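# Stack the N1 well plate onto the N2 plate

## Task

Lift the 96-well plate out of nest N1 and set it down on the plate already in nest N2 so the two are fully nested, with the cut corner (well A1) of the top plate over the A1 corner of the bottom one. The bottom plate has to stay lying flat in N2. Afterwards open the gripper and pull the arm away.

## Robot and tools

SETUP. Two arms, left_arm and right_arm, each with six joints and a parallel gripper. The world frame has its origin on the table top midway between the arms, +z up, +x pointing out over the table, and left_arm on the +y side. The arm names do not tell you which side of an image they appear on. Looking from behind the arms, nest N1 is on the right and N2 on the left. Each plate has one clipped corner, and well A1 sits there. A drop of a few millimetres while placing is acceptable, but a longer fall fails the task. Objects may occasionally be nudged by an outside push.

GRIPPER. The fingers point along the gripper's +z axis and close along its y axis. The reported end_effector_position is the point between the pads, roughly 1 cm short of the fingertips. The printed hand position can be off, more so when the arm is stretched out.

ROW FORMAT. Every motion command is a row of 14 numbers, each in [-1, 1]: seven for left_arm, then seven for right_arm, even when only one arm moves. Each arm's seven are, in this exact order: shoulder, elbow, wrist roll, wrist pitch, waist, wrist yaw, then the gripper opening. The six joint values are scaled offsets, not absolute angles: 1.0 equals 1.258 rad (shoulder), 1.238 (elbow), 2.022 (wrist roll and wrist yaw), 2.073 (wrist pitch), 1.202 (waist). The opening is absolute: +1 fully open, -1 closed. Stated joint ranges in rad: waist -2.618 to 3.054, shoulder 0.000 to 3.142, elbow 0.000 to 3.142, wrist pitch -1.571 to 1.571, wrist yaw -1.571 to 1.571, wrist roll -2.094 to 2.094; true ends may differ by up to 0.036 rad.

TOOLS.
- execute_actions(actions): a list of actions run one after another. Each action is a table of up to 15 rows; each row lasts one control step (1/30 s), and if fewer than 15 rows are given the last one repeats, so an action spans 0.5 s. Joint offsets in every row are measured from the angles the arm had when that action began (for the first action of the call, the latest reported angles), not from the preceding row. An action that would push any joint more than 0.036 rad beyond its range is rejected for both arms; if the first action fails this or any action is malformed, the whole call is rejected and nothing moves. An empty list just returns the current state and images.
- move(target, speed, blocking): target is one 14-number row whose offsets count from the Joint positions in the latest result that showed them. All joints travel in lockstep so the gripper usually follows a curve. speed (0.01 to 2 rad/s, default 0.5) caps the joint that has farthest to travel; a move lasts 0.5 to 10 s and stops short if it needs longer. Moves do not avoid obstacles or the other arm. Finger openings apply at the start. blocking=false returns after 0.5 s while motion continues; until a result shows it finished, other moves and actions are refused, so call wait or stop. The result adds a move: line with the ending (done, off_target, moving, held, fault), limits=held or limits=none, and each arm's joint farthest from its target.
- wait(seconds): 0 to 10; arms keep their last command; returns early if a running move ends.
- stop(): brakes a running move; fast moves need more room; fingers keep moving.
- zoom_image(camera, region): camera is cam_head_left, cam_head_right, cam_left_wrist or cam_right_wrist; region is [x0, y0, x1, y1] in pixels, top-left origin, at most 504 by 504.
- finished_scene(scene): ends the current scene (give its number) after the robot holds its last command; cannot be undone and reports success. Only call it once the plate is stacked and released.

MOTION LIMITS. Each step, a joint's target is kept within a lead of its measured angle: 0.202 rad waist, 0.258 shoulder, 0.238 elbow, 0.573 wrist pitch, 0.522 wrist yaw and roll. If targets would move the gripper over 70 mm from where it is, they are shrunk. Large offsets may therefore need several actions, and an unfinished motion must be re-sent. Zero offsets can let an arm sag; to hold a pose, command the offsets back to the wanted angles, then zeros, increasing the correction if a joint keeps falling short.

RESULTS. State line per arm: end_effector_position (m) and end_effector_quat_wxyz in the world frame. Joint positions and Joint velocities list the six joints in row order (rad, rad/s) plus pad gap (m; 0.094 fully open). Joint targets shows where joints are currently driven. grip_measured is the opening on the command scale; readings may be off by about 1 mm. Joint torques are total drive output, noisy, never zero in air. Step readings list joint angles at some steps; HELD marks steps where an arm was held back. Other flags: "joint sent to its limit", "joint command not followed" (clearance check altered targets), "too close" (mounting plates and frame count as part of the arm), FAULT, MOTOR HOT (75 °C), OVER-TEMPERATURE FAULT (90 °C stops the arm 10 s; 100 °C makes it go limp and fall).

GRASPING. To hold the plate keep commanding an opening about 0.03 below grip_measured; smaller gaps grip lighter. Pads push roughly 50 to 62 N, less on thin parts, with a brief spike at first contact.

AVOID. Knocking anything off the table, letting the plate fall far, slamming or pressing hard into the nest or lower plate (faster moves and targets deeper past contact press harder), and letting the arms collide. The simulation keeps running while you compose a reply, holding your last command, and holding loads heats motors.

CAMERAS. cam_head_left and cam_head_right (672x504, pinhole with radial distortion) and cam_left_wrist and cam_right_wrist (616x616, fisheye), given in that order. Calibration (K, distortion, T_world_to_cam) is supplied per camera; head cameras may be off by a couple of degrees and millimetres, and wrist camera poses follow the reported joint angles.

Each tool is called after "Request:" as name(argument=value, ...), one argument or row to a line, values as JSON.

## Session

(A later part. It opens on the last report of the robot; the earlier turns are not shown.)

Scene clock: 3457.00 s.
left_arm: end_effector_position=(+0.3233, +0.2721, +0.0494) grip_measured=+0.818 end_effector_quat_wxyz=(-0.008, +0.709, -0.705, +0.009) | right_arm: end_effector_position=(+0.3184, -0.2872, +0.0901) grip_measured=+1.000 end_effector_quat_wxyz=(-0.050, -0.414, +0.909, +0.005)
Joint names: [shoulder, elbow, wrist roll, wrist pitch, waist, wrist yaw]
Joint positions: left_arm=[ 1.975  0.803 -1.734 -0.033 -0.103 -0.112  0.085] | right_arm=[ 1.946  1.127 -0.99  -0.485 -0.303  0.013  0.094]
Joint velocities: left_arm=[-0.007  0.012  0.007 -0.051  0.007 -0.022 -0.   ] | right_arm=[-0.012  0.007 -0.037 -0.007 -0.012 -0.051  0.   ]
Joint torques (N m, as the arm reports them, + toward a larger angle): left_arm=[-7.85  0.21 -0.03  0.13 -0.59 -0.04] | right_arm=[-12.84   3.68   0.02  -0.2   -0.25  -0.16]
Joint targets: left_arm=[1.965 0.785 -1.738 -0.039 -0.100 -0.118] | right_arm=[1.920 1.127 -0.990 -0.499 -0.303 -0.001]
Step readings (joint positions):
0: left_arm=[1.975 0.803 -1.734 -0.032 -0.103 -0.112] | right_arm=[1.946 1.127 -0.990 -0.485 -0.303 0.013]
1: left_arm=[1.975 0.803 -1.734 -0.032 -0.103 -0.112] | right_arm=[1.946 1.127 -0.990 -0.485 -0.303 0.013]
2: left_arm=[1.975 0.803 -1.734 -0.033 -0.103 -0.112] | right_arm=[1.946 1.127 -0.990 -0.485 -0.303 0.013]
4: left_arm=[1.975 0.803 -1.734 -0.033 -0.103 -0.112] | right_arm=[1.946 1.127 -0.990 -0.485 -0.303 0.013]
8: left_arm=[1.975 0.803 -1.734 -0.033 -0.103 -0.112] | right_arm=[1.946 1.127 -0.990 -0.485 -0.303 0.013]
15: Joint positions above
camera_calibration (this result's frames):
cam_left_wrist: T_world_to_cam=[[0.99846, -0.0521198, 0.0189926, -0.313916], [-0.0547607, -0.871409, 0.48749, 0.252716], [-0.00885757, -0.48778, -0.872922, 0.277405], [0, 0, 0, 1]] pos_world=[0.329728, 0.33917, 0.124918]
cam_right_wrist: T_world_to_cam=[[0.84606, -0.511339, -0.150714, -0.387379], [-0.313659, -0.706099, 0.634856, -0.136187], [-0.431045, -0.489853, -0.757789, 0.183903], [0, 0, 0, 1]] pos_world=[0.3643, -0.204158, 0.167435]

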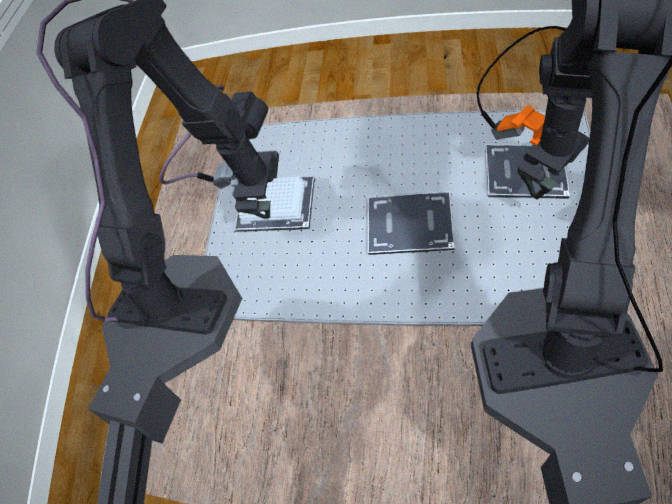

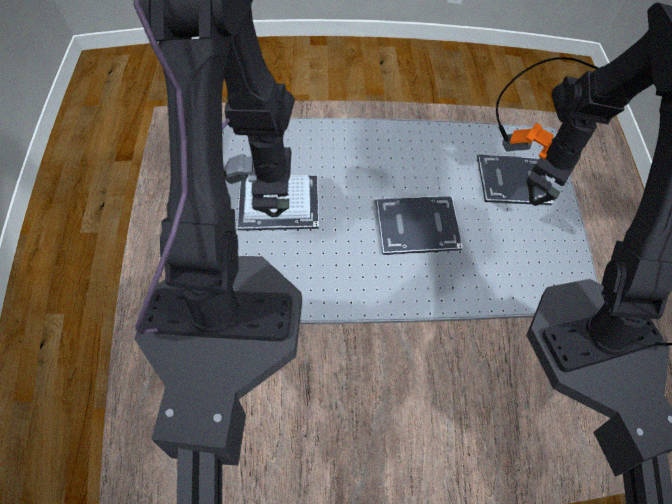

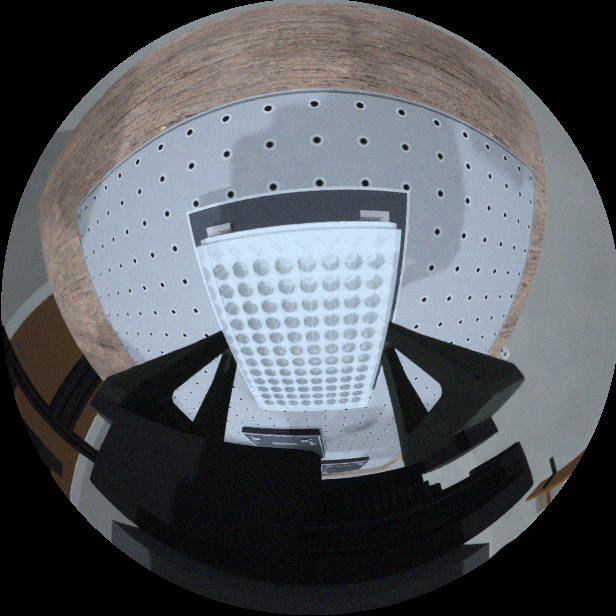

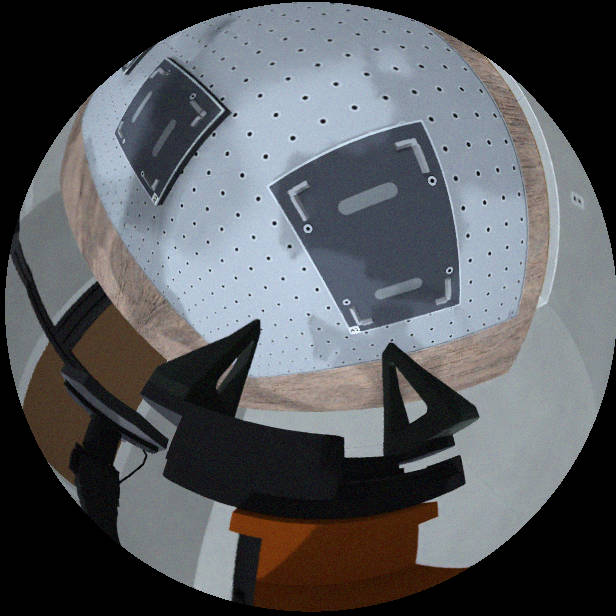

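Request:
execute_actions(
  actions=[
    [[-0.008,-0.0145,-0.002,-0.003,0.0025,-0.001,0.790,-0.0207,0,0,-0.0068,0,-0.0069,1.0]],
    [[-0.008,-0.0145,-0.002,-0.003,0.0025,0.0,0.784,-0.0207,0,0,-0.0068,0,-0.0069,1.0]],
    [[-0.008,-0.0145,-0.002,-0.003,0.0025,0.0035,0.784,-0.0207,0,0,-0.0068,0,-0.0069,1.0]],
  ],
)

Scene clock: 3470.83 s.
left_arm: end_effector_position=(+0.3232, +0.2711, +0.0494) grip_measured=+0.799 end_effector_quat_wxyz=(-0.006, +0.709, -0.705, +0.011) | right_arm: end_effector_position=(+0.3184, -0.2872, +0.0901) grip_measured=+1.000 end_effector_quat_wxyz=(-0.050, -0.414, +0.909, +0.005)
Joint names: [shoulder, elbow, wrist roll, wrist pitch, waist, wrist yaw]
Joint positions: left_arm=[ 1.975  0.803 -1.734 -0.033 -0.103 -0.107  0.085] | right_arm=[ 1.946  1.127 -0.99  -0.485 -0.303  0.013  0.094]
Joint velocities: left_arm=[-0.002 -0.007 -0.007  0.095 -0.012 -0.007 -0.   ] | right_arm=[-0.007 -0.002  0.066 -0.007  0.007 -0.022  0.   ]
Joint torques (N m, as the arm reports them, + toward a larger angle): left_arm=[-7.86  0.21 -0.03  0.13 -0.59  0.05] | right_arm=[-12.85   3.65   0.01  -0.19  -0.27  -0.16]
Joint targets: left_arm=[1.965 0.785 -1.738 -0.039 -0.100 -0.105] | right_arm=[1.920 1.127 -0.990 -0.499 -0.303 -0.001]
Step readings (joint positions; steps 1 to 15: 1st action; 16 to 30: 2nd action; 31 to 45: 3rd action):
0: left_arm=[1.975 0.803 -1.734 -0.033 -0.103 -0.112] | right_arm=[1.946 1.127 -0.990 -0.485 -0.303 0.013]
1: left_arm=[1.975 0.803 -1.734 -0.033 -0.103 -0.112] | right_arm=[1.946 1.127 -0.990 -0.485 -0.303 0.013]
2: left_arm=[1.975 0.803 -1.734 -0.033 -0.103 -0.112] | right_arm=[1.946 1.127 -0.990 -0.485 -0.303 0.013]
4: left_arm=[1.975 0.803 -1.734 -0.033 -0.103 -0.112] | right_arm=[1.946 1.127 -0.990 -0.485 -0.303 0.013]
8: left_arm=[1.975 0.803 -1.734 -0.033 -0.103 -0.112] | right_arm=[1.946 1.127 -0.990 -0.485 -0.303 0.013]
15: left_arm=[1.975 0.803 -1.734 -0.033 -0.103 -0.112] | right_arm=[1.946 1.127 -0.990 -0.485 -0.303 0.013]
16: left_arm=[1.975 0.803 -1.734 -0.033 -0.103 -0.112] | right_arm=[1.946 1.127 -0.990 -0.485 -0.303 0.013]
17: left_arm=[1.975 0.803 -1.734 -0.033 -0.103 -0.112] | right_arm=[1.946 1.127 -0.990 -0.485 -0.303 0.013]
19: left_arm=[1.975 0.803 -1.734 -0.033 -0.103 -0.112] | right_arm=[1.946 1.127 -0.990 -0.485 -0.303 0.013]
23: left_arm=[1.975 0.803 -1.734 -0.033 -0.103 -0.112] | right_arm=[1.946 1.127 -0.990 -0.485 -0.303 0.013]
30: left_arm=[1.975 0.803 -1.734 -0.033 -0.103 -0.112] | right_arm=[1.946 1.127 -0.990 -0.485 -0.303 0.013]
31: left_arm=[1.975 0.803 -1.734 -0.033 -0.103 -0.111] | right_arm=[1.946 1.127 -0.990 -0.485 -0.303 0.013]
32: left_arm=[1.975 0.803 -1.734 -0.033 -0.103 -0.110] | right_arm=[1.946 1.127 -0.990 -0.485 -0.303 0.013]
34: left_arm=[1.975 0.803 -1.734 -0.033 -0.103 -0.109] | right_arm=[1.946 1.127 -0.990 -0.485 -0.303 0.013]
38: left_arm=[1.975 0.803 -1.734 -0.033 -0.103 -0.107] | right_arm=[1.946 1.127 -0.990 -0.485 -0.303 0.013]
45: Joint positions above
camera_calibration (this result's frames):
cam_left_wrist: T_world_to_cam=[[0.998469, -0.0521491, 0.0184349, -0.313784], [-0.0544638, -0.868819, 0.492124, 0.250862], [-0.00964728, -0.492375, -0.87033, 0.278318], [0, 0, 0, 1]] pos_world=[0.329651, 0.338627, 0.124558]
cam_right_wrist: T_world_to_cam=[[0.84606, -0.511339, -0.150714, -0.387379], [-0.313659, -0.706099, 0.634856, -0.136187], [-0.431045, -0.489853, -0.757789, 0.183903], [0, 0, 0, 1]] pos_world=[0.3643, -0.204158, 0.167435]

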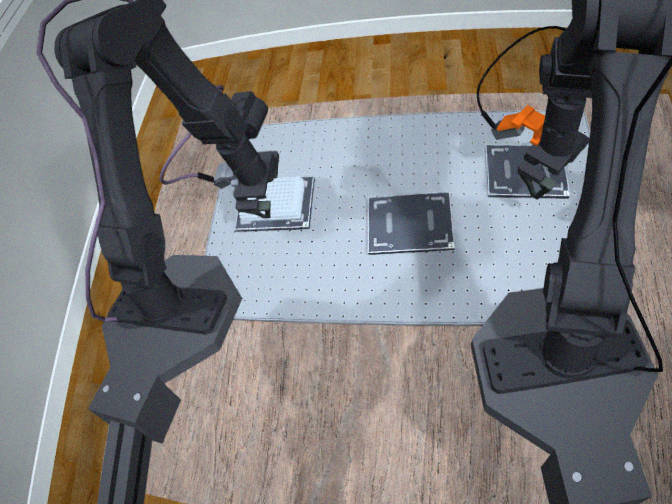

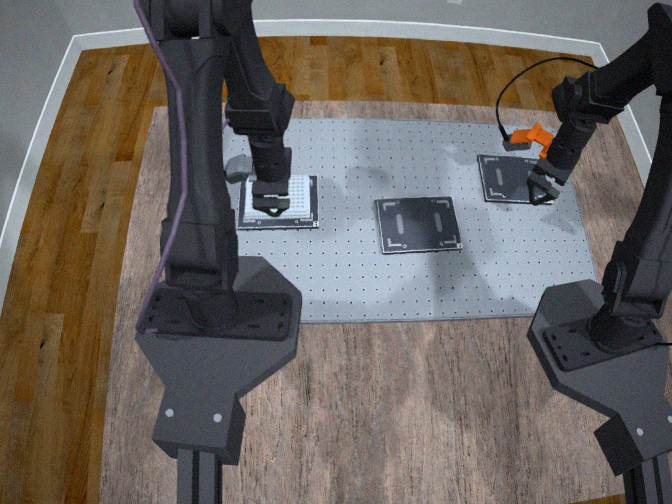

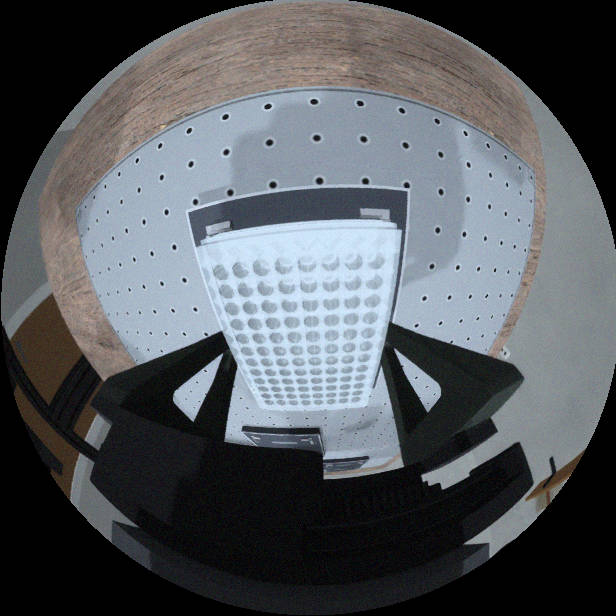

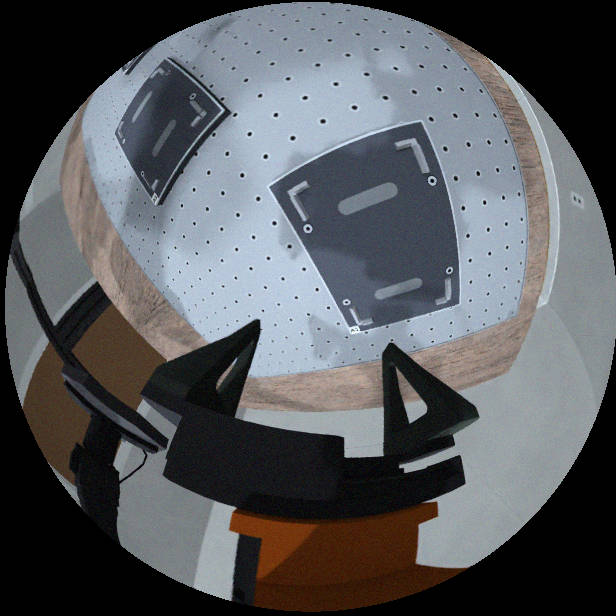

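Request:
execute_actions(
  actions=[
    [[-0.008,-0.0145,-0.002,-0.003,0.0025,-0.0096,0.784,-0.0207,0,0,-0.0068,0,-0.0069,1.0],[-0.008,-0.0145,-0.002,-0.003,0.0025,-0.0096,0.784,-0.0207,0,0,-0.0068,0,-0.0069,1.0],[-0.008,-0.0145,-0.002,-0.003,0.0025,-0.0096,0.784,-0.0207,0,0,-0.0068,0,-0.0069,1.0]],
    [[-0.008,-0.0145,-0.002,-0.003,0.0025,-0.0096,0.784,-0.0207,0,0,-0.0068,0,-0.0069,1.0]],
  ],
)

Request:
zoom_image(
  camera="cam_left_wrist",
  region=[320,205,362,240],
)

Scene clock: 3486.27 s.
left_arm: end_effector_position=(+0.3233, +0.2721, +0.0494) grip_measured=+0.799 end_effector_quat_wxyz=(-0.008, +0.709, -0.705, +0.009) | right_arm: end_effector_position=(+0.3184, -0.2872, +0.0901) grip_measured=+1.000 end_effector_quat_wxyz=(-0.050, -0.414, +0.909, +0.005)
Joint names: [shoulder, elbow, wrist roll, wrist pitch, waist, wrist yaw]
Joint positions: left_arm=[ 1.975  0.803 -1.734 -0.033 -0.103 -0.112  0.085] | right_arm=[ 1.946  1.127 -0.99  -0.485 -0.303  0.013  0.094]
Joint velocities: left_arm=[ 0.017 -0.007  0.007 -0.022  0.002  0.007 -0.001] | right_arm=[ 0.007  0.002 -0.051  0.051 -0.007 -0.066  0.   ]
Joint torques (N m, as the arm reports them, + toward a larger angle): left_arm=[-7.86  0.21 -0.03  0.13 -0.59 -0.15] | right_arm=[-12.82   3.63   0.01  -0.19  -0.28  -0.16]
Joint targets: left_arm=[1.965 0.785 -1.738 -0.039 -0.100 -0.130] | right_arm=[1.920 1.127 -0.990 -0.499 -0.303 -0.001]
Step readings (joint positions; steps 1 to 15: 1st action; 16 to 30: 2nd action):
0: left_arm=[1.975 0.803 -1.734 -0.033 -0.103 -0.107] | right_arm=[1.946 1.127 -0.990 -0.485 -0.303 0.013]
1: left_arm=[1.975 0.803 -1.734 -0.033 -0.103 -0.108] | right_arm=[1.946 1.127 -0.990 -0.485 -0.303 0.013]
2: left_arm=[1.975 0.803 -1.734 -0.033 -0.103 -0.108] | right_arm=[1.946 1.127 -0.990 -0.485 -0.303 0.013]
4: left_arm=[1.975 0.803 -1.734 -0.033 -0.103 -0.109] | right_arm=[1.946 1.127 -0.990 -0.485 -0.303 0.013]
8: left_arm=[1.975 0.803 -1.734 -0.033 -0.103 -0.110] | right_arm=[1.946 1.127 -0.990 -0.485 -0.303 0.013]
15: left_arm=[1.975 0.803 -1.734 -0.033 -0.103 -0.110] | right_arm=[1.946 1.127 -0.990 -0.485 -0.303 0.013]
16: left_arm=[1.975 0.803 -1.734 -0.033 -0.103 -0.111] | right_arm=[1.946 1.127 -0.990 -0.485 -0.303 0.013]
17: left_arm=[1.975 0.803 -1.734 -0.033 -0.103 -0.111] | right_arm=[1.946 1.127 -0.990 -0.485 -0.303 0.013]
19: left_arm=[1.975 0.803 -1.734 -0.033 -0.103 -0.112] | right_arm=[1.946 1.127 -0.990 -0.485 -0.303 0.013]
23: left_arm=[1.975 0.803 -1.734 -0.033 -0.103 -0.112] | right_arm=[1.946 1.127 -0.990 -0.485 -0.303 0.013]
30: Joint positions above
camera_calibration (this result's frames):
cam_left_wrist: T_world_to_cam=[[0.99846, -0.0521198, 0.0189926, -0.313916], [-0.0547607, -0.871409, 0.48749, 0.252716], [-0.00885757, -0.48778, -0.872922, 0.277405], [0, 0, 0, 1]] pos_world=[0.329728, 0.33917, 0.124918]
cam_right_wrist: T_world_to_cam=[[0.84606, -0.511339, -0.150714, -0.387379], [-0.313659, -0.706099, 0.634856, -0.136187], [-0.431045, -0.489853, -0.757789, 0.183903], [0, 0, 0, 1]] pos_world=[0.3643, -0.204158, 0.167435]

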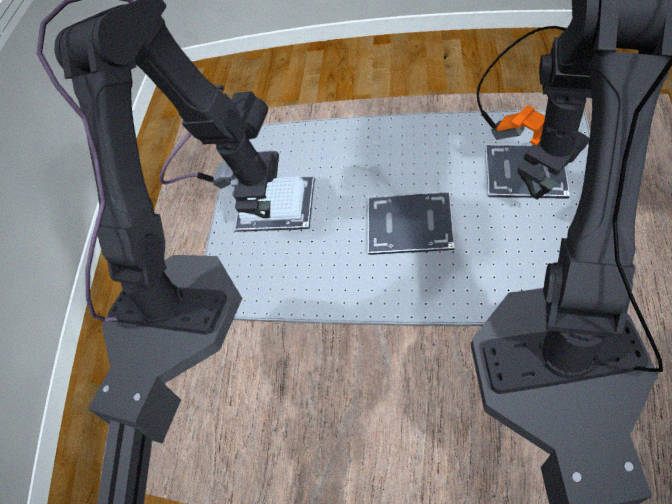

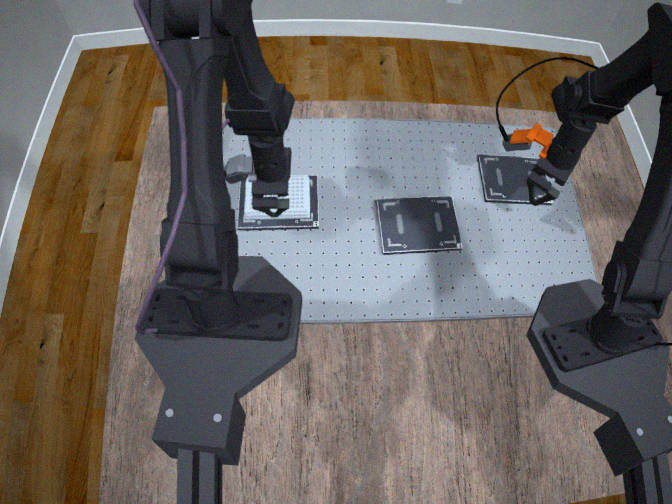

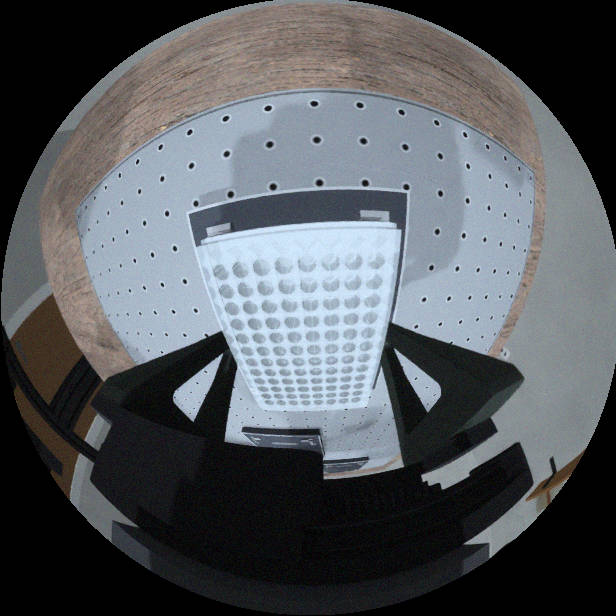

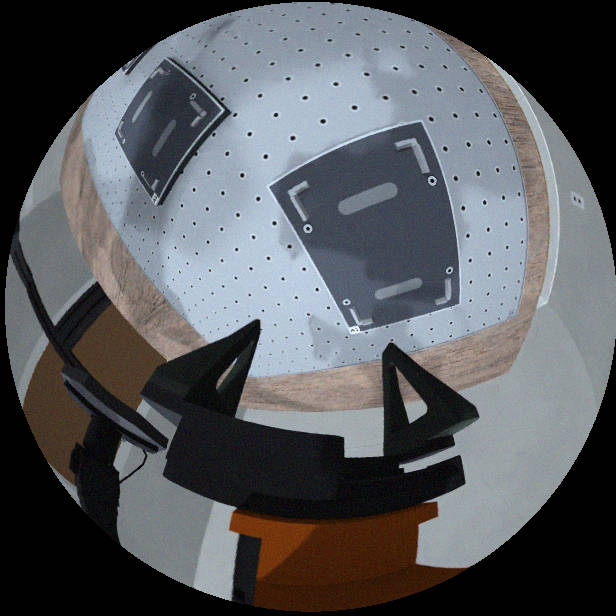

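Region (320, 205, 362, 240) of cam_left_wrist's 616x616 image, scaled by 12.000, with more detail than that image has.

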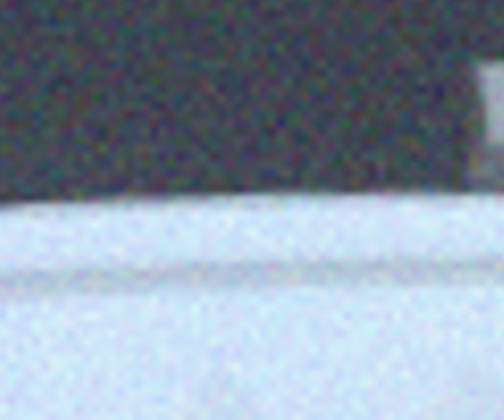

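Request:
execute_actions(
  actions=[
    [[-0.008,-0.0145,-0.002,-0.003,0.0025,0.0035,0.784,-0.0207,0,0,-0.0068,0,-0.0069,1.0]],
    [[-0.008,-0.0145,-0.002,-0.003,0.0025,-0.0096,0.784,-0.0207,0,0,-0.0068,0,-0.0069,1.0]],
    [[-0.008,-0.0145,-0.002,-0.003,0.0025,-0.004,0.784,-0.0207,0,0,-0.0068,0,-0.0069,1.0]],
  ],
)

Request:
zoom_image(
  camera="cam_left_wrist",
  region=[320,205,362,240],
)

Scene clock: 3493.13 s.
left_arm: end_effector_position=(+0.3233, +0.2718, +0.0494) grip_measured=+0.799 end_effector_quat_wxyz=(-0.007, +0.709, -0.705, +0.009) | right_arm: end_effector_position=(+0.3184, -0.2872, +0.0901) grip_measured=+1.000 end_effector_quat_wxyz=(-0.050, -0.414, +0.909, +0.005)
Joint names: [shoulder, elbow, wrist roll, wrist pitch, waist, wrist yaw]
Joint positions: left_arm=[ 1.975  0.803 -1.734 -0.033 -0.103 -0.111  0.085] | right_arm=[ 1.946  1.127 -0.99  -0.485 -0.303  0.013  0.094]
Joint velocities: left_arm=[-0.002  0.017 -0.007 -0.007  0.002  0.007  0.001] | right_arm=[ 0.007  0.002  0.007 -0.007  0.007 -0.095  0.   ]
Joint torques (N m, as the arm reports them, + toward a larger angle): left_arm=[-7.85  0.2  -0.03  0.13 -0.59 -0.06] | right_arm=[-12.83   3.63   0.01  -0.19  -0.27  -0.16]
Joint targets: left_arm=[1.965 0.785 -1.738 -0.039 -0.100 -0.119] | right_arm=[1.920 1.127 -0.990 -0.499 -0.303 -0.001]
Step readings (joint positions; steps 1 to 15: 1st action; 16 to 30: 2nd action; 31 to 45: 3rd action):
0: left_arm=[1.975 0.803 -1.734 -0.033 -0.103 -0.112] | right_arm=[1.946 1.127 -0.990 -0.485 -0.303 0.013]
1: left_arm=[1.975 0.803 -1.734 -0.033 -0.103 -0.111] | right_arm=[1.946 1.127 -0.990 -0.485 -0.303 0.013]
2: left_arm=[1.975 0.803 -1.734 -0.033 -0.103 -0.110] | right_arm=[1.946 1.127 -0.990 -0.485 -0.303 0.013]
4: left_arm=[1.975 0.803 -1.734 -0.033 -0.103 -0.109] | right_arm=[1.946 1.127 -0.990 -0.485 -0.303 0.013]
8: left_arm=[1.975 0.803 -1.734 -0.033 -0.103 -0.108] | right_arm=[1.946 1.127 -0.990 -0.485 -0.303 0.013]
15: left_arm=[1.975 0.803 -1.734 -0.033 -0.103 -0.107] | right_arm=[1.946 1.127 -0.990 -0.485 -0.303 0.013]
16: left_arm=[1.975 0.803 -1.734 -0.033 -0.103 -0.108] | right_arm=[1.946 1.127 -0.990 -0.485 -0.303 0.013]
17: left_arm=[1.975 0.803 -1.734 -0.033 -0.103 -0.109] | right_arm=[1.946 1.127 -0.990 -0.485 -0.303 0.013]
19: left_arm=[1.975 0.803 -1.734 -0.033 -0.103 -0.110] | right_arm=[1.946 1.127 -0.990 -0.485 -0.303 0.013]
23: left_arm=[1.975 0.803 -1.734 -0.033 -0.103 -0.110] | right_arm=[1.946 1.127 -0.990 -0.485 -0.303 0.013]
30: left_arm=[1.975 0.803 -1.734 -0.033 -0.103 -0.111] | right_arm=[1.946 1.127 -0.990 -0.485 -0.303 0.013]
31: left_arm=[1.975 0.803 -1.734 -0.033 -0.103 -0.111] | right_arm=[1.946 1.127 -0.990 -0.485 -0.303 0.013]
32: left_arm=[1.975 0.803 -1.734 -0.033 -0.103 -0.111] | right_arm=[1.946 1.127 -0.990 -0.485 -0.303 0.013]
34: left_arm=[1.975 0.803 -1.734 -0.033 -0.103 -0.111] | right_arm=[1.946 1.127 -0.990 -0.485 -0.303 0.013]
38: left_arm=[1.975 0.803 -1.734 -0.033 -0.103 -0.111] | right_arm=[1.946 1.127 -0.990 -0.485 -0.303 0.013]
45: Joint positions above
camera_calibration (this result's frames):
cam_left_wrist: T_world_to_cam=[[0.998463, -0.0521279, 0.0188332, -0.313878], [-0.0546763, -0.870672, 0.488816, 0.252187], [-0.00908336, -0.489094, -0.872184, 0.277667], [0, 0, 0, 1]] pos_world=[0.329706, 0.339015, 0.124815]
cam_right_wrist: T_world_to_cam=[[0.84606, -0.511339, -0.150714, -0.387379], [-0.313659, -0.706099, 0.634856, -0.136187], [-0.431045, -0.489853, -0.757789, 0.183903], [0, 0, 0, 1]] pos_world=[0.3643, -0.204158, 0.167435]

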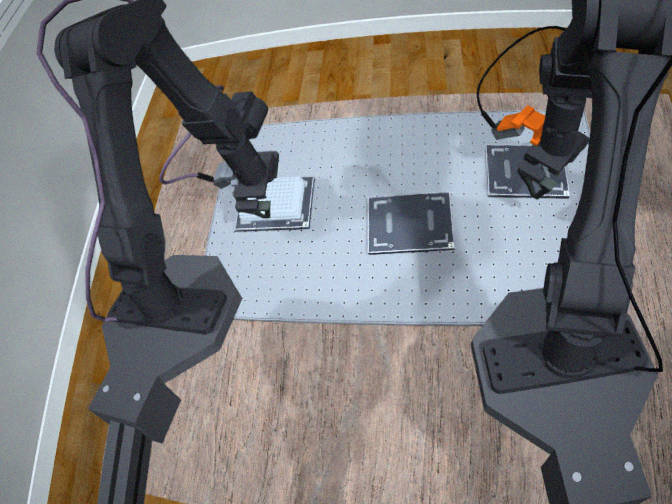

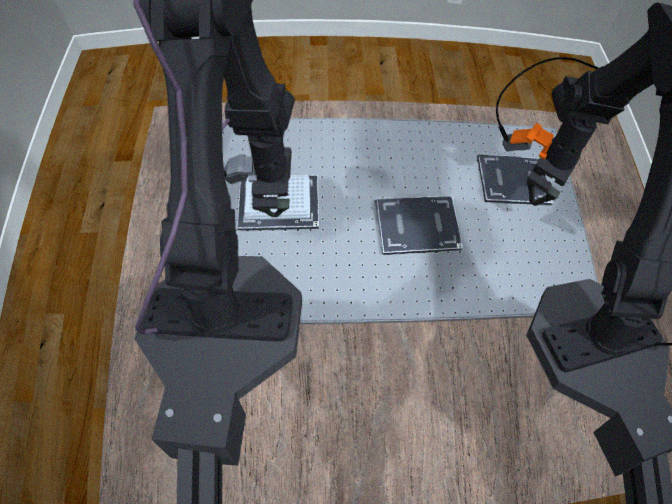

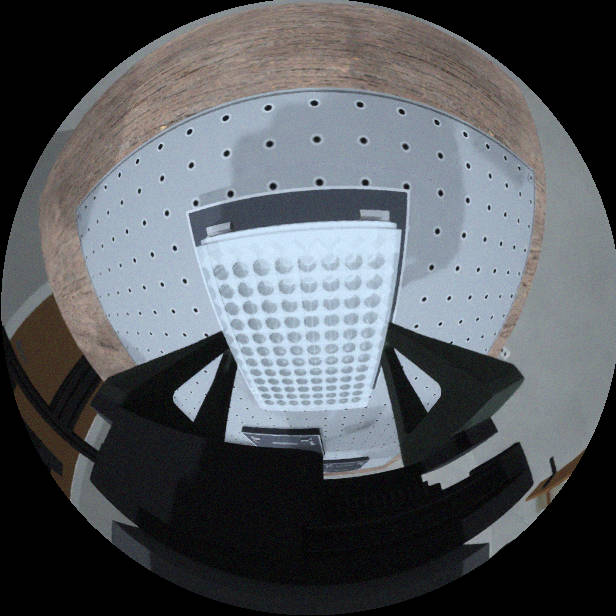

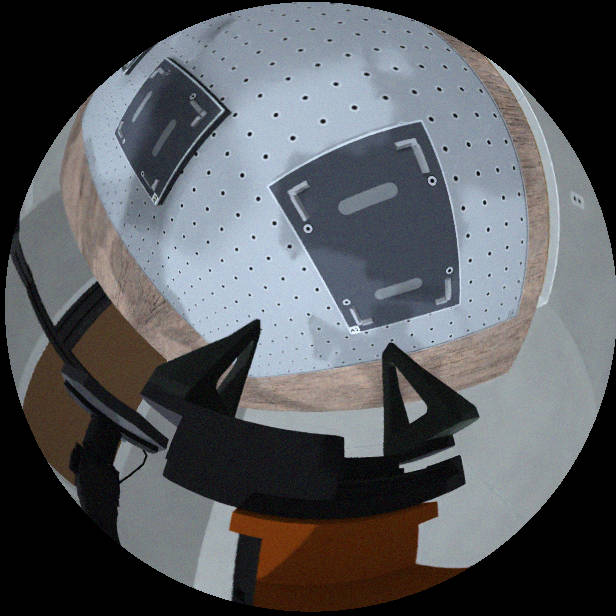

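Region (320, 205, 362, 240) of cam_left_wrist's 616x616 image, scaled by 12.000, with more detail than that image has.

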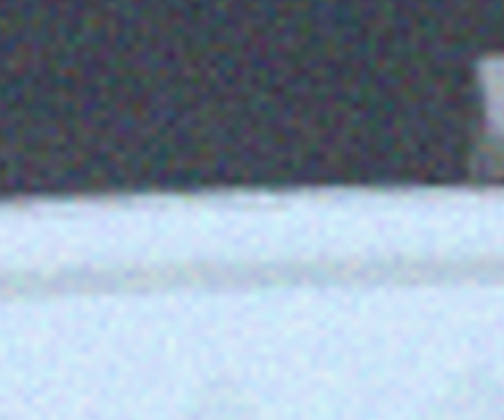

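Request:
execute_actions(
  actions=[
    [[-0.008,-0.0145,-0.002,-0.003,0.0025,-0.004,0.815,-0.0207,0,0,-0.0068,0,-0.0069,1.0]],
  ],
)

Request:
zoom_image(
  camera="cam_left_wrist",
  region=[185,175,425,375],
)

Scene clock: 3496.03 s.
left_arm: end_effector_position=(+0.3233, +0.2718, +0.0494) grip_measured=+0.818 end_effector_quat_wxyz=(-0.007, +0.709, -0.705, +0.009) | right_arm: end_effector_position=(+0.3184, -0.2872, +0.0901) grip_measured=+1.000 end_effector_quat_wxyz=(-0.050, -0.414, +0.909, +0.005)
Joint names: [shoulder, elbow, wrist roll, wrist pitch, waist, wrist yaw]
Joint positions: left_arm=[ 1.975  0.803 -1.734 -0.033 -0.103 -0.111  0.085] | right_arm=[ 1.946  1.127 -0.99  -0.485 -0.303  0.013  0.094]
Joint velocities: left_arm=[-0.002  0.017  0.007  0.022 -0.007 -0.066  0.   ] | right_arm=[-0.022 -0.002  0.051  0.007  0.002 -0.066  0.   ]
Joint torques (N m, as the arm reports them, + toward a larger angle): left_arm=[-7.85  0.2  -0.03  0.13 -0.59 -0.06] | right_arm=[-12.82   3.59   0.    -0.19  -0.29  -0.16]
Joint targets: left_arm=[1.965 0.785 -1.738 -0.039 -0.100 -0.119] | right_arm=[1.920 1.127 -0.990 -0.499 -0.303 -0.001]
Step readings (joint positions):
0: left_arm=[1.975 0.803 -1.734 -0.033 -0.103 -0.111] | right_arm=[1.946 1.127 -0.990 -0.485 -0.303 0.013]
1: left_arm=[1.975 0.803 -1.734 -0.033 -0.103 -0.111] | right_arm=[1.946 1.127 -0.990 -0.485 -0.303 0.013]
2: left_arm=[1.975 0.803 -1.734 -0.033 -0.103 -0.111] | right_arm=[1.946 1.127 -0.990 -0.485 -0.303 0.013]
4: left_arm=[1.975 0.803 -1.734 -0.033 -0.103 -0.111] | right_arm=[1.946 1.127 -0.990 -0.485 -0.303 0.013]
8: left_arm=[1.975 0.803 -1.734 -0.033 -0.103 -0.111] | right_arm=[1.946 1.127 -0.990 -0.485 -0.303 0.013]
15: Joint positions above
camera_calibration (this result's frames):
cam_left_wrist: T_world_to_cam=[[0.998463, -0.0521279, 0.0188332, -0.313878], [-0.0546763, -0.870672, 0.488816, 0.252187], [-0.00908336, -0.489094, -0.872184, 0.277667], [0, 0, 0, 1]] pos_world=[0.329706, 0.339015, 0.124815]
cam_right_wrist: T_world_to_cam=[[0.84606, -0.511339, -0.150714, -0.387379], [-0.313659, -0.706099, 0.634856, -0.136187], [-0.431045, -0.489853, -0.757789, 0.183903], [0, 0, 0, 1]] pos_world=[0.3643, -0.204158, 0.167435]

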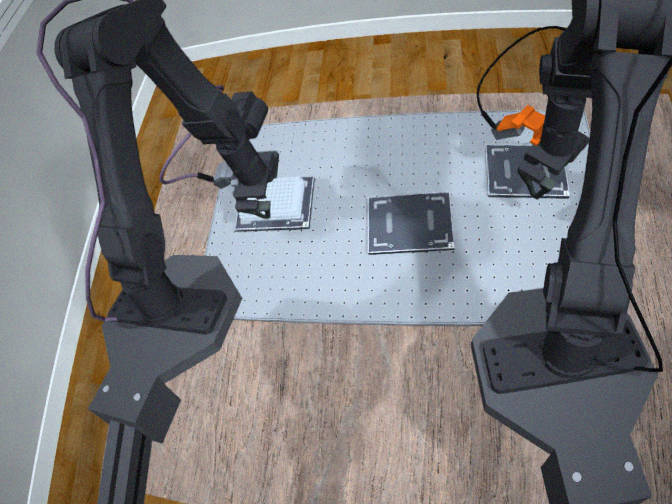

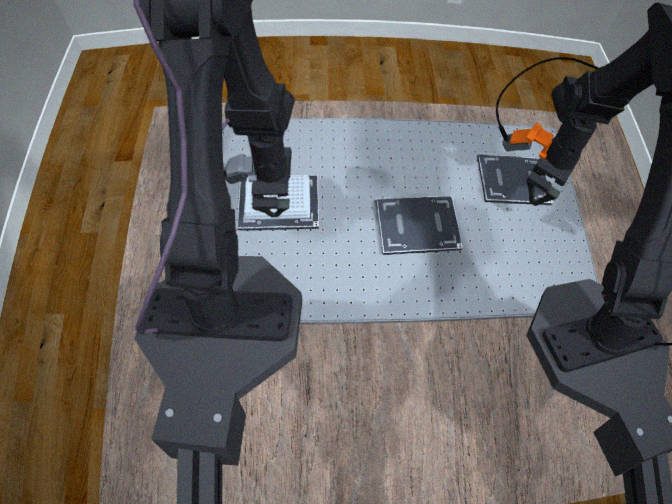

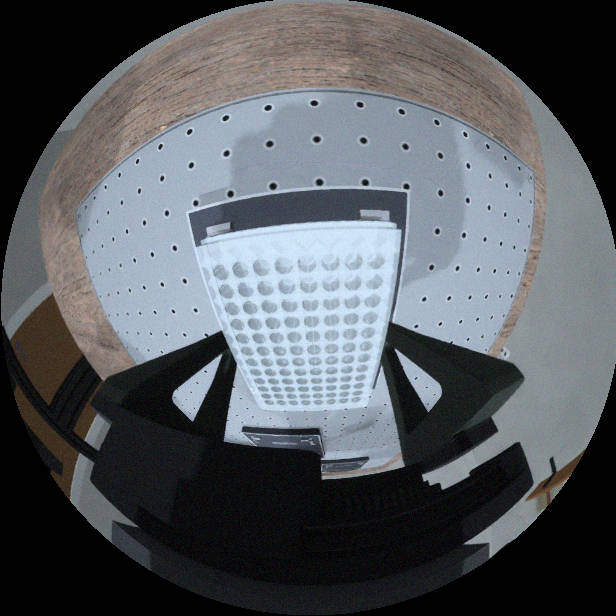

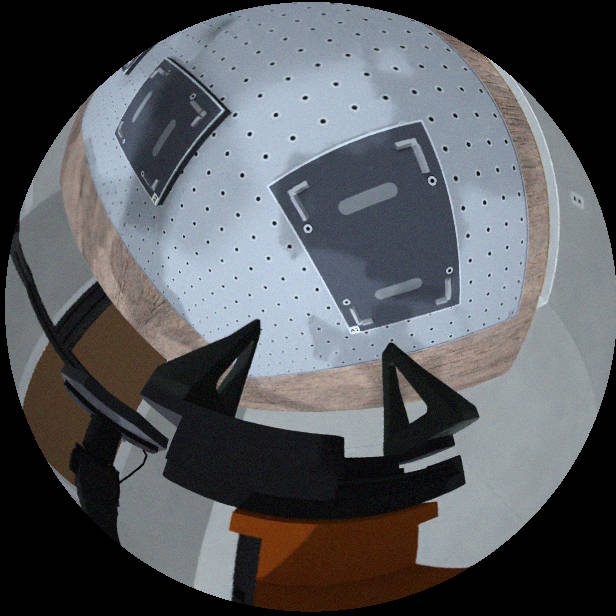

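Region (185, 175, 425, 375) of cam_left_wrist's 616x616 image, scaled by 2.100, with more detail than that image has.

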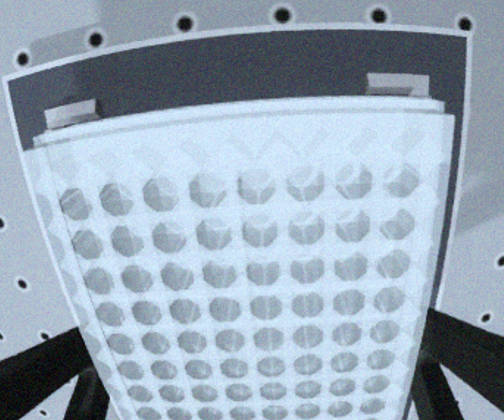

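Request:
execute_actions(
  actions=[
    [[-0.008,-0.0145,-0.002,-0.011,0.0025,-0.004,0.803,-0.0207,0,0,-0.0068,0,-0.0069,1.0]],
    [[-0.008,-0.0145,-0.002,-0.012,0.0025,-0.004,0.803,-0.0207,0,0,-0.0068,0,-0.0069,1.0]],
    [[-0.008,-0.0145,-0.002,-0.013,0.0025,-0.004,0.803,-0.0207,0,0,-0.0068,0,-0.0069,1.0]],
  ],
)

Request:
zoom_image(
  camera="cam_left_wrist",
  region=[185,175,425,375],
)

Scene clock: 3551.13 s.
left_arm: end_effector_position=(+0.3221, +0.2720, +0.0493) grip_measured=+0.813 end_effector_quat_wxyz=(-0.006, +0.709, -0.705, +0.007) | right_arm: end_effector_position=(+0.3184, -0.2872, +0.0901) grip_measured=+1.000 end_effector_quat_wxyz=(-0.050, -0.414, +0.909, +0.005)
Joint names: [shoulder, elbow, wrist roll, wrist pitch, waist, wrist yaw]
Joint positions: left_arm=[ 1.975  0.803 -1.734 -0.038 -0.103 -0.111  0.085] | right_arm=[ 1.946  1.127 -0.99  -0.485 -0.303  0.013  0.094]
Joint velocities: left_arm=[-0.007 -0.027  0.022 -0.037 -0.007  0.022 -0.002] | right_arm=[-0.002 -0.007  0.022 -0.007 -0.002 -0.051  0.   ]
Joint torques (N m, as the arm reports them, + toward a larger angle): left_arm=[-7.85  0.2  -0.03 -0.07 -0.58 -0.06] | right_arm=[-12.82   3.64   0.01  -0.19  -0.28  -0.17]
Joint targets: left_arm=[1.965 0.785 -1.738 -0.064 -0.100 -0.119] | right_arm=[1.920 1.127 -0.990 -0.499 -0.303 -0.001]
Step readings (joint positions; steps 1 to 15: 1st action; 16 to 30: 2nd action; 31 to 45: 3rd action):
0: left_arm=[1.975 0.803 -1.734 -0.033 -0.103 -0.111] | right_arm=[1.946 1.127 -0.990 -0.485 -0.303 0.013]
1: left_arm=[1.975 0.803 -1.734 -0.033 -0.103 -0.111] | right_arm=[1.946 1.127 -0.990 -0.485 -0.303 0.013]
2: left_arm=[1.975 0.803 -1.734 -0.034 -0.103 -0.111] | right_arm=[1.946 1.127 -0.990 -0.485 -0.303 0.013]
4: left_arm=[1.975 0.803 -1.734 -0.036 -0.103 -0.111] | right_arm=[1.946 1.127 -0.990 -0.485 -0.303 0.013]
8: left_arm=[1.975 0.803 -1.734 -0.036 -0.103 -0.111] | right_arm=[1.946 1.127 -0.990 -0.485 -0.303 0.013]
15: left_arm=[1.975 0.803 -1.734 -0.036 -0.103 -0.111] | right_arm=[1.946 1.127 -0.990 -0.485 -0.303 0.013]
16: left_arm=[1.975 0.803 -1.734 -0.036 -0.103 -0.111] | right_arm=[1.946 1.127 -0.990 -0.485 -0.303 0.013]
17: left_arm=[1.975 0.803 -1.734 -0.036 -0.103 -0.111] | right_arm=[1.946 1.127 -0.990 -0.485 -0.303 0.013]
19: left_arm=[1.975 0.803 -1.734 -0.037 -0.103 -0.111] | right_arm=[1.946 1.127 -0.990 -0.485 -0.303 0.013]
23: left_arm=[1.975 0.803 -1.734 -0.037 -0.103 -0.111] | right_arm=[1.946 1.127 -0.990 -0.485 -0.303 0.013]
30: left_arm=[1.975 0.803 -1.734 -0.037 -0.103 -0.111] | right_arm=[1.946 1.127 -0.990 -0.485 -0.303 0.013]
31: left_arm=[1.975 0.803 -1.734 -0.037 -0.103 -0.111] | right_arm=[1.946 1.127 -0.990 -0.485 -0.303 0.013]
32: left_arm=[1.975 0.803 -1.734 -0.038 -0.103 -0.111] | right_arm=[1.946 1.127 -0.990 -0.485 -0.303 0.013]
34: left_arm=[1.975 0.803 -1.734 -0.038 -0.103 -0.111] | right_arm=[1.946 1.127 -0.990 -0.485 -0.303 0.013]
38: left_arm=[1.975 0.803 -1.734 -0.038 -0.103 -0.111] | right_arm=[1.946 1.127 -0.990 -0.485 -0.303 0.013]
45: Joint positions above
camera_calibration (this result's frames):
cam_left_wrist: T_world_to_cam=[[0.998514, -0.0526824, 0.0139327, -0.312281], [-0.0527708, -0.871025, 0.488396, 0.251803], [-0.0135941, -0.488405, -0.872511, 0.279009], [0, 0, 0, 1]] pos_world=[0.328898, 0.339145, 0.12481]
cam_right_wrist: T_world_to_cam=[[0.84606, -0.511339, -0.150714, -0.387379], [-0.313659, -0.706099, 0.634856, -0.136187], [-0.431045, -0.489853, -0.757789, 0.183903], [0, 0, 0, 1]] pos_world=[0.3643, -0.204158, 0.167435]

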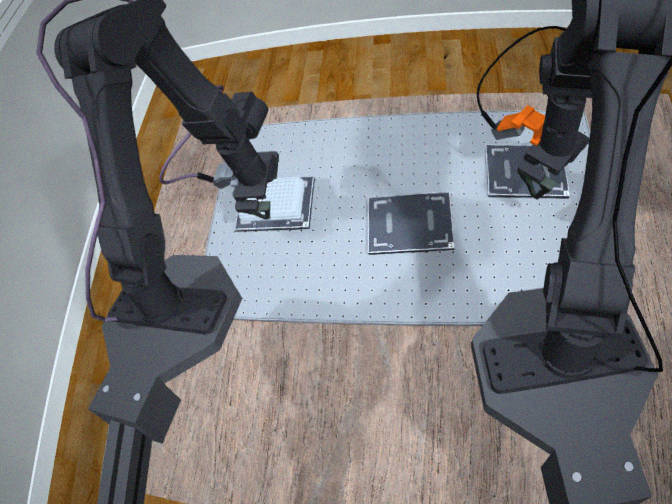

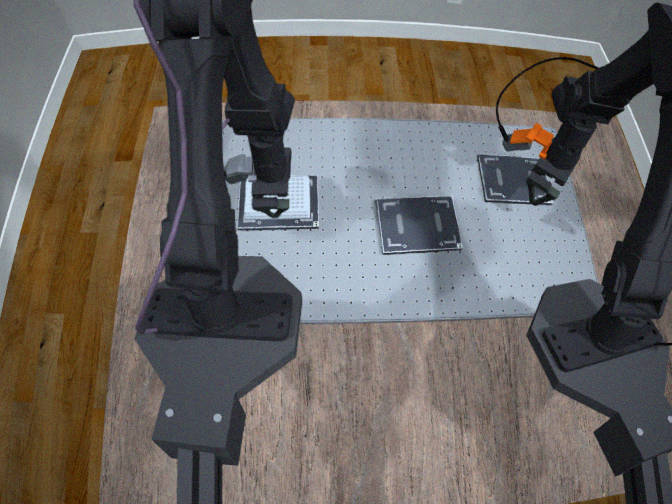

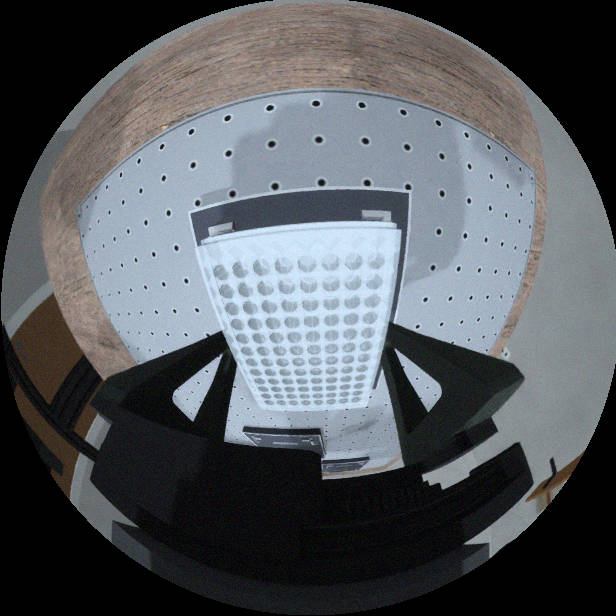

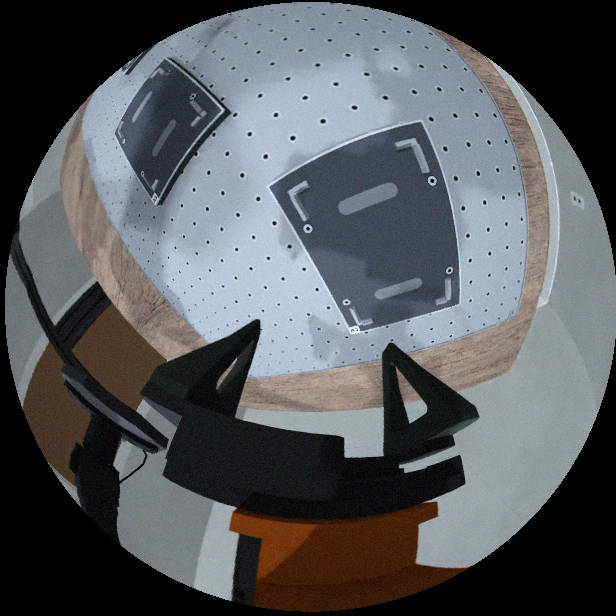

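Region (185, 175, 425, 375) of cam_left_wrist's 616x616 image, scaled by 2.100, with more detail than that image has.

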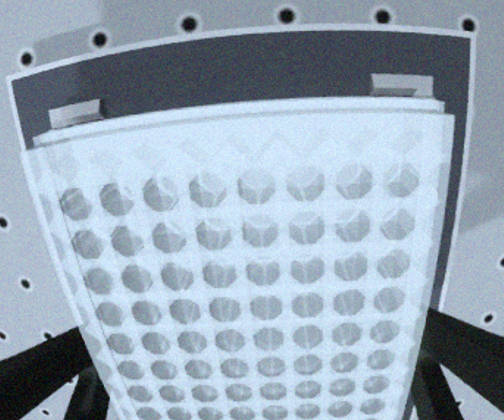

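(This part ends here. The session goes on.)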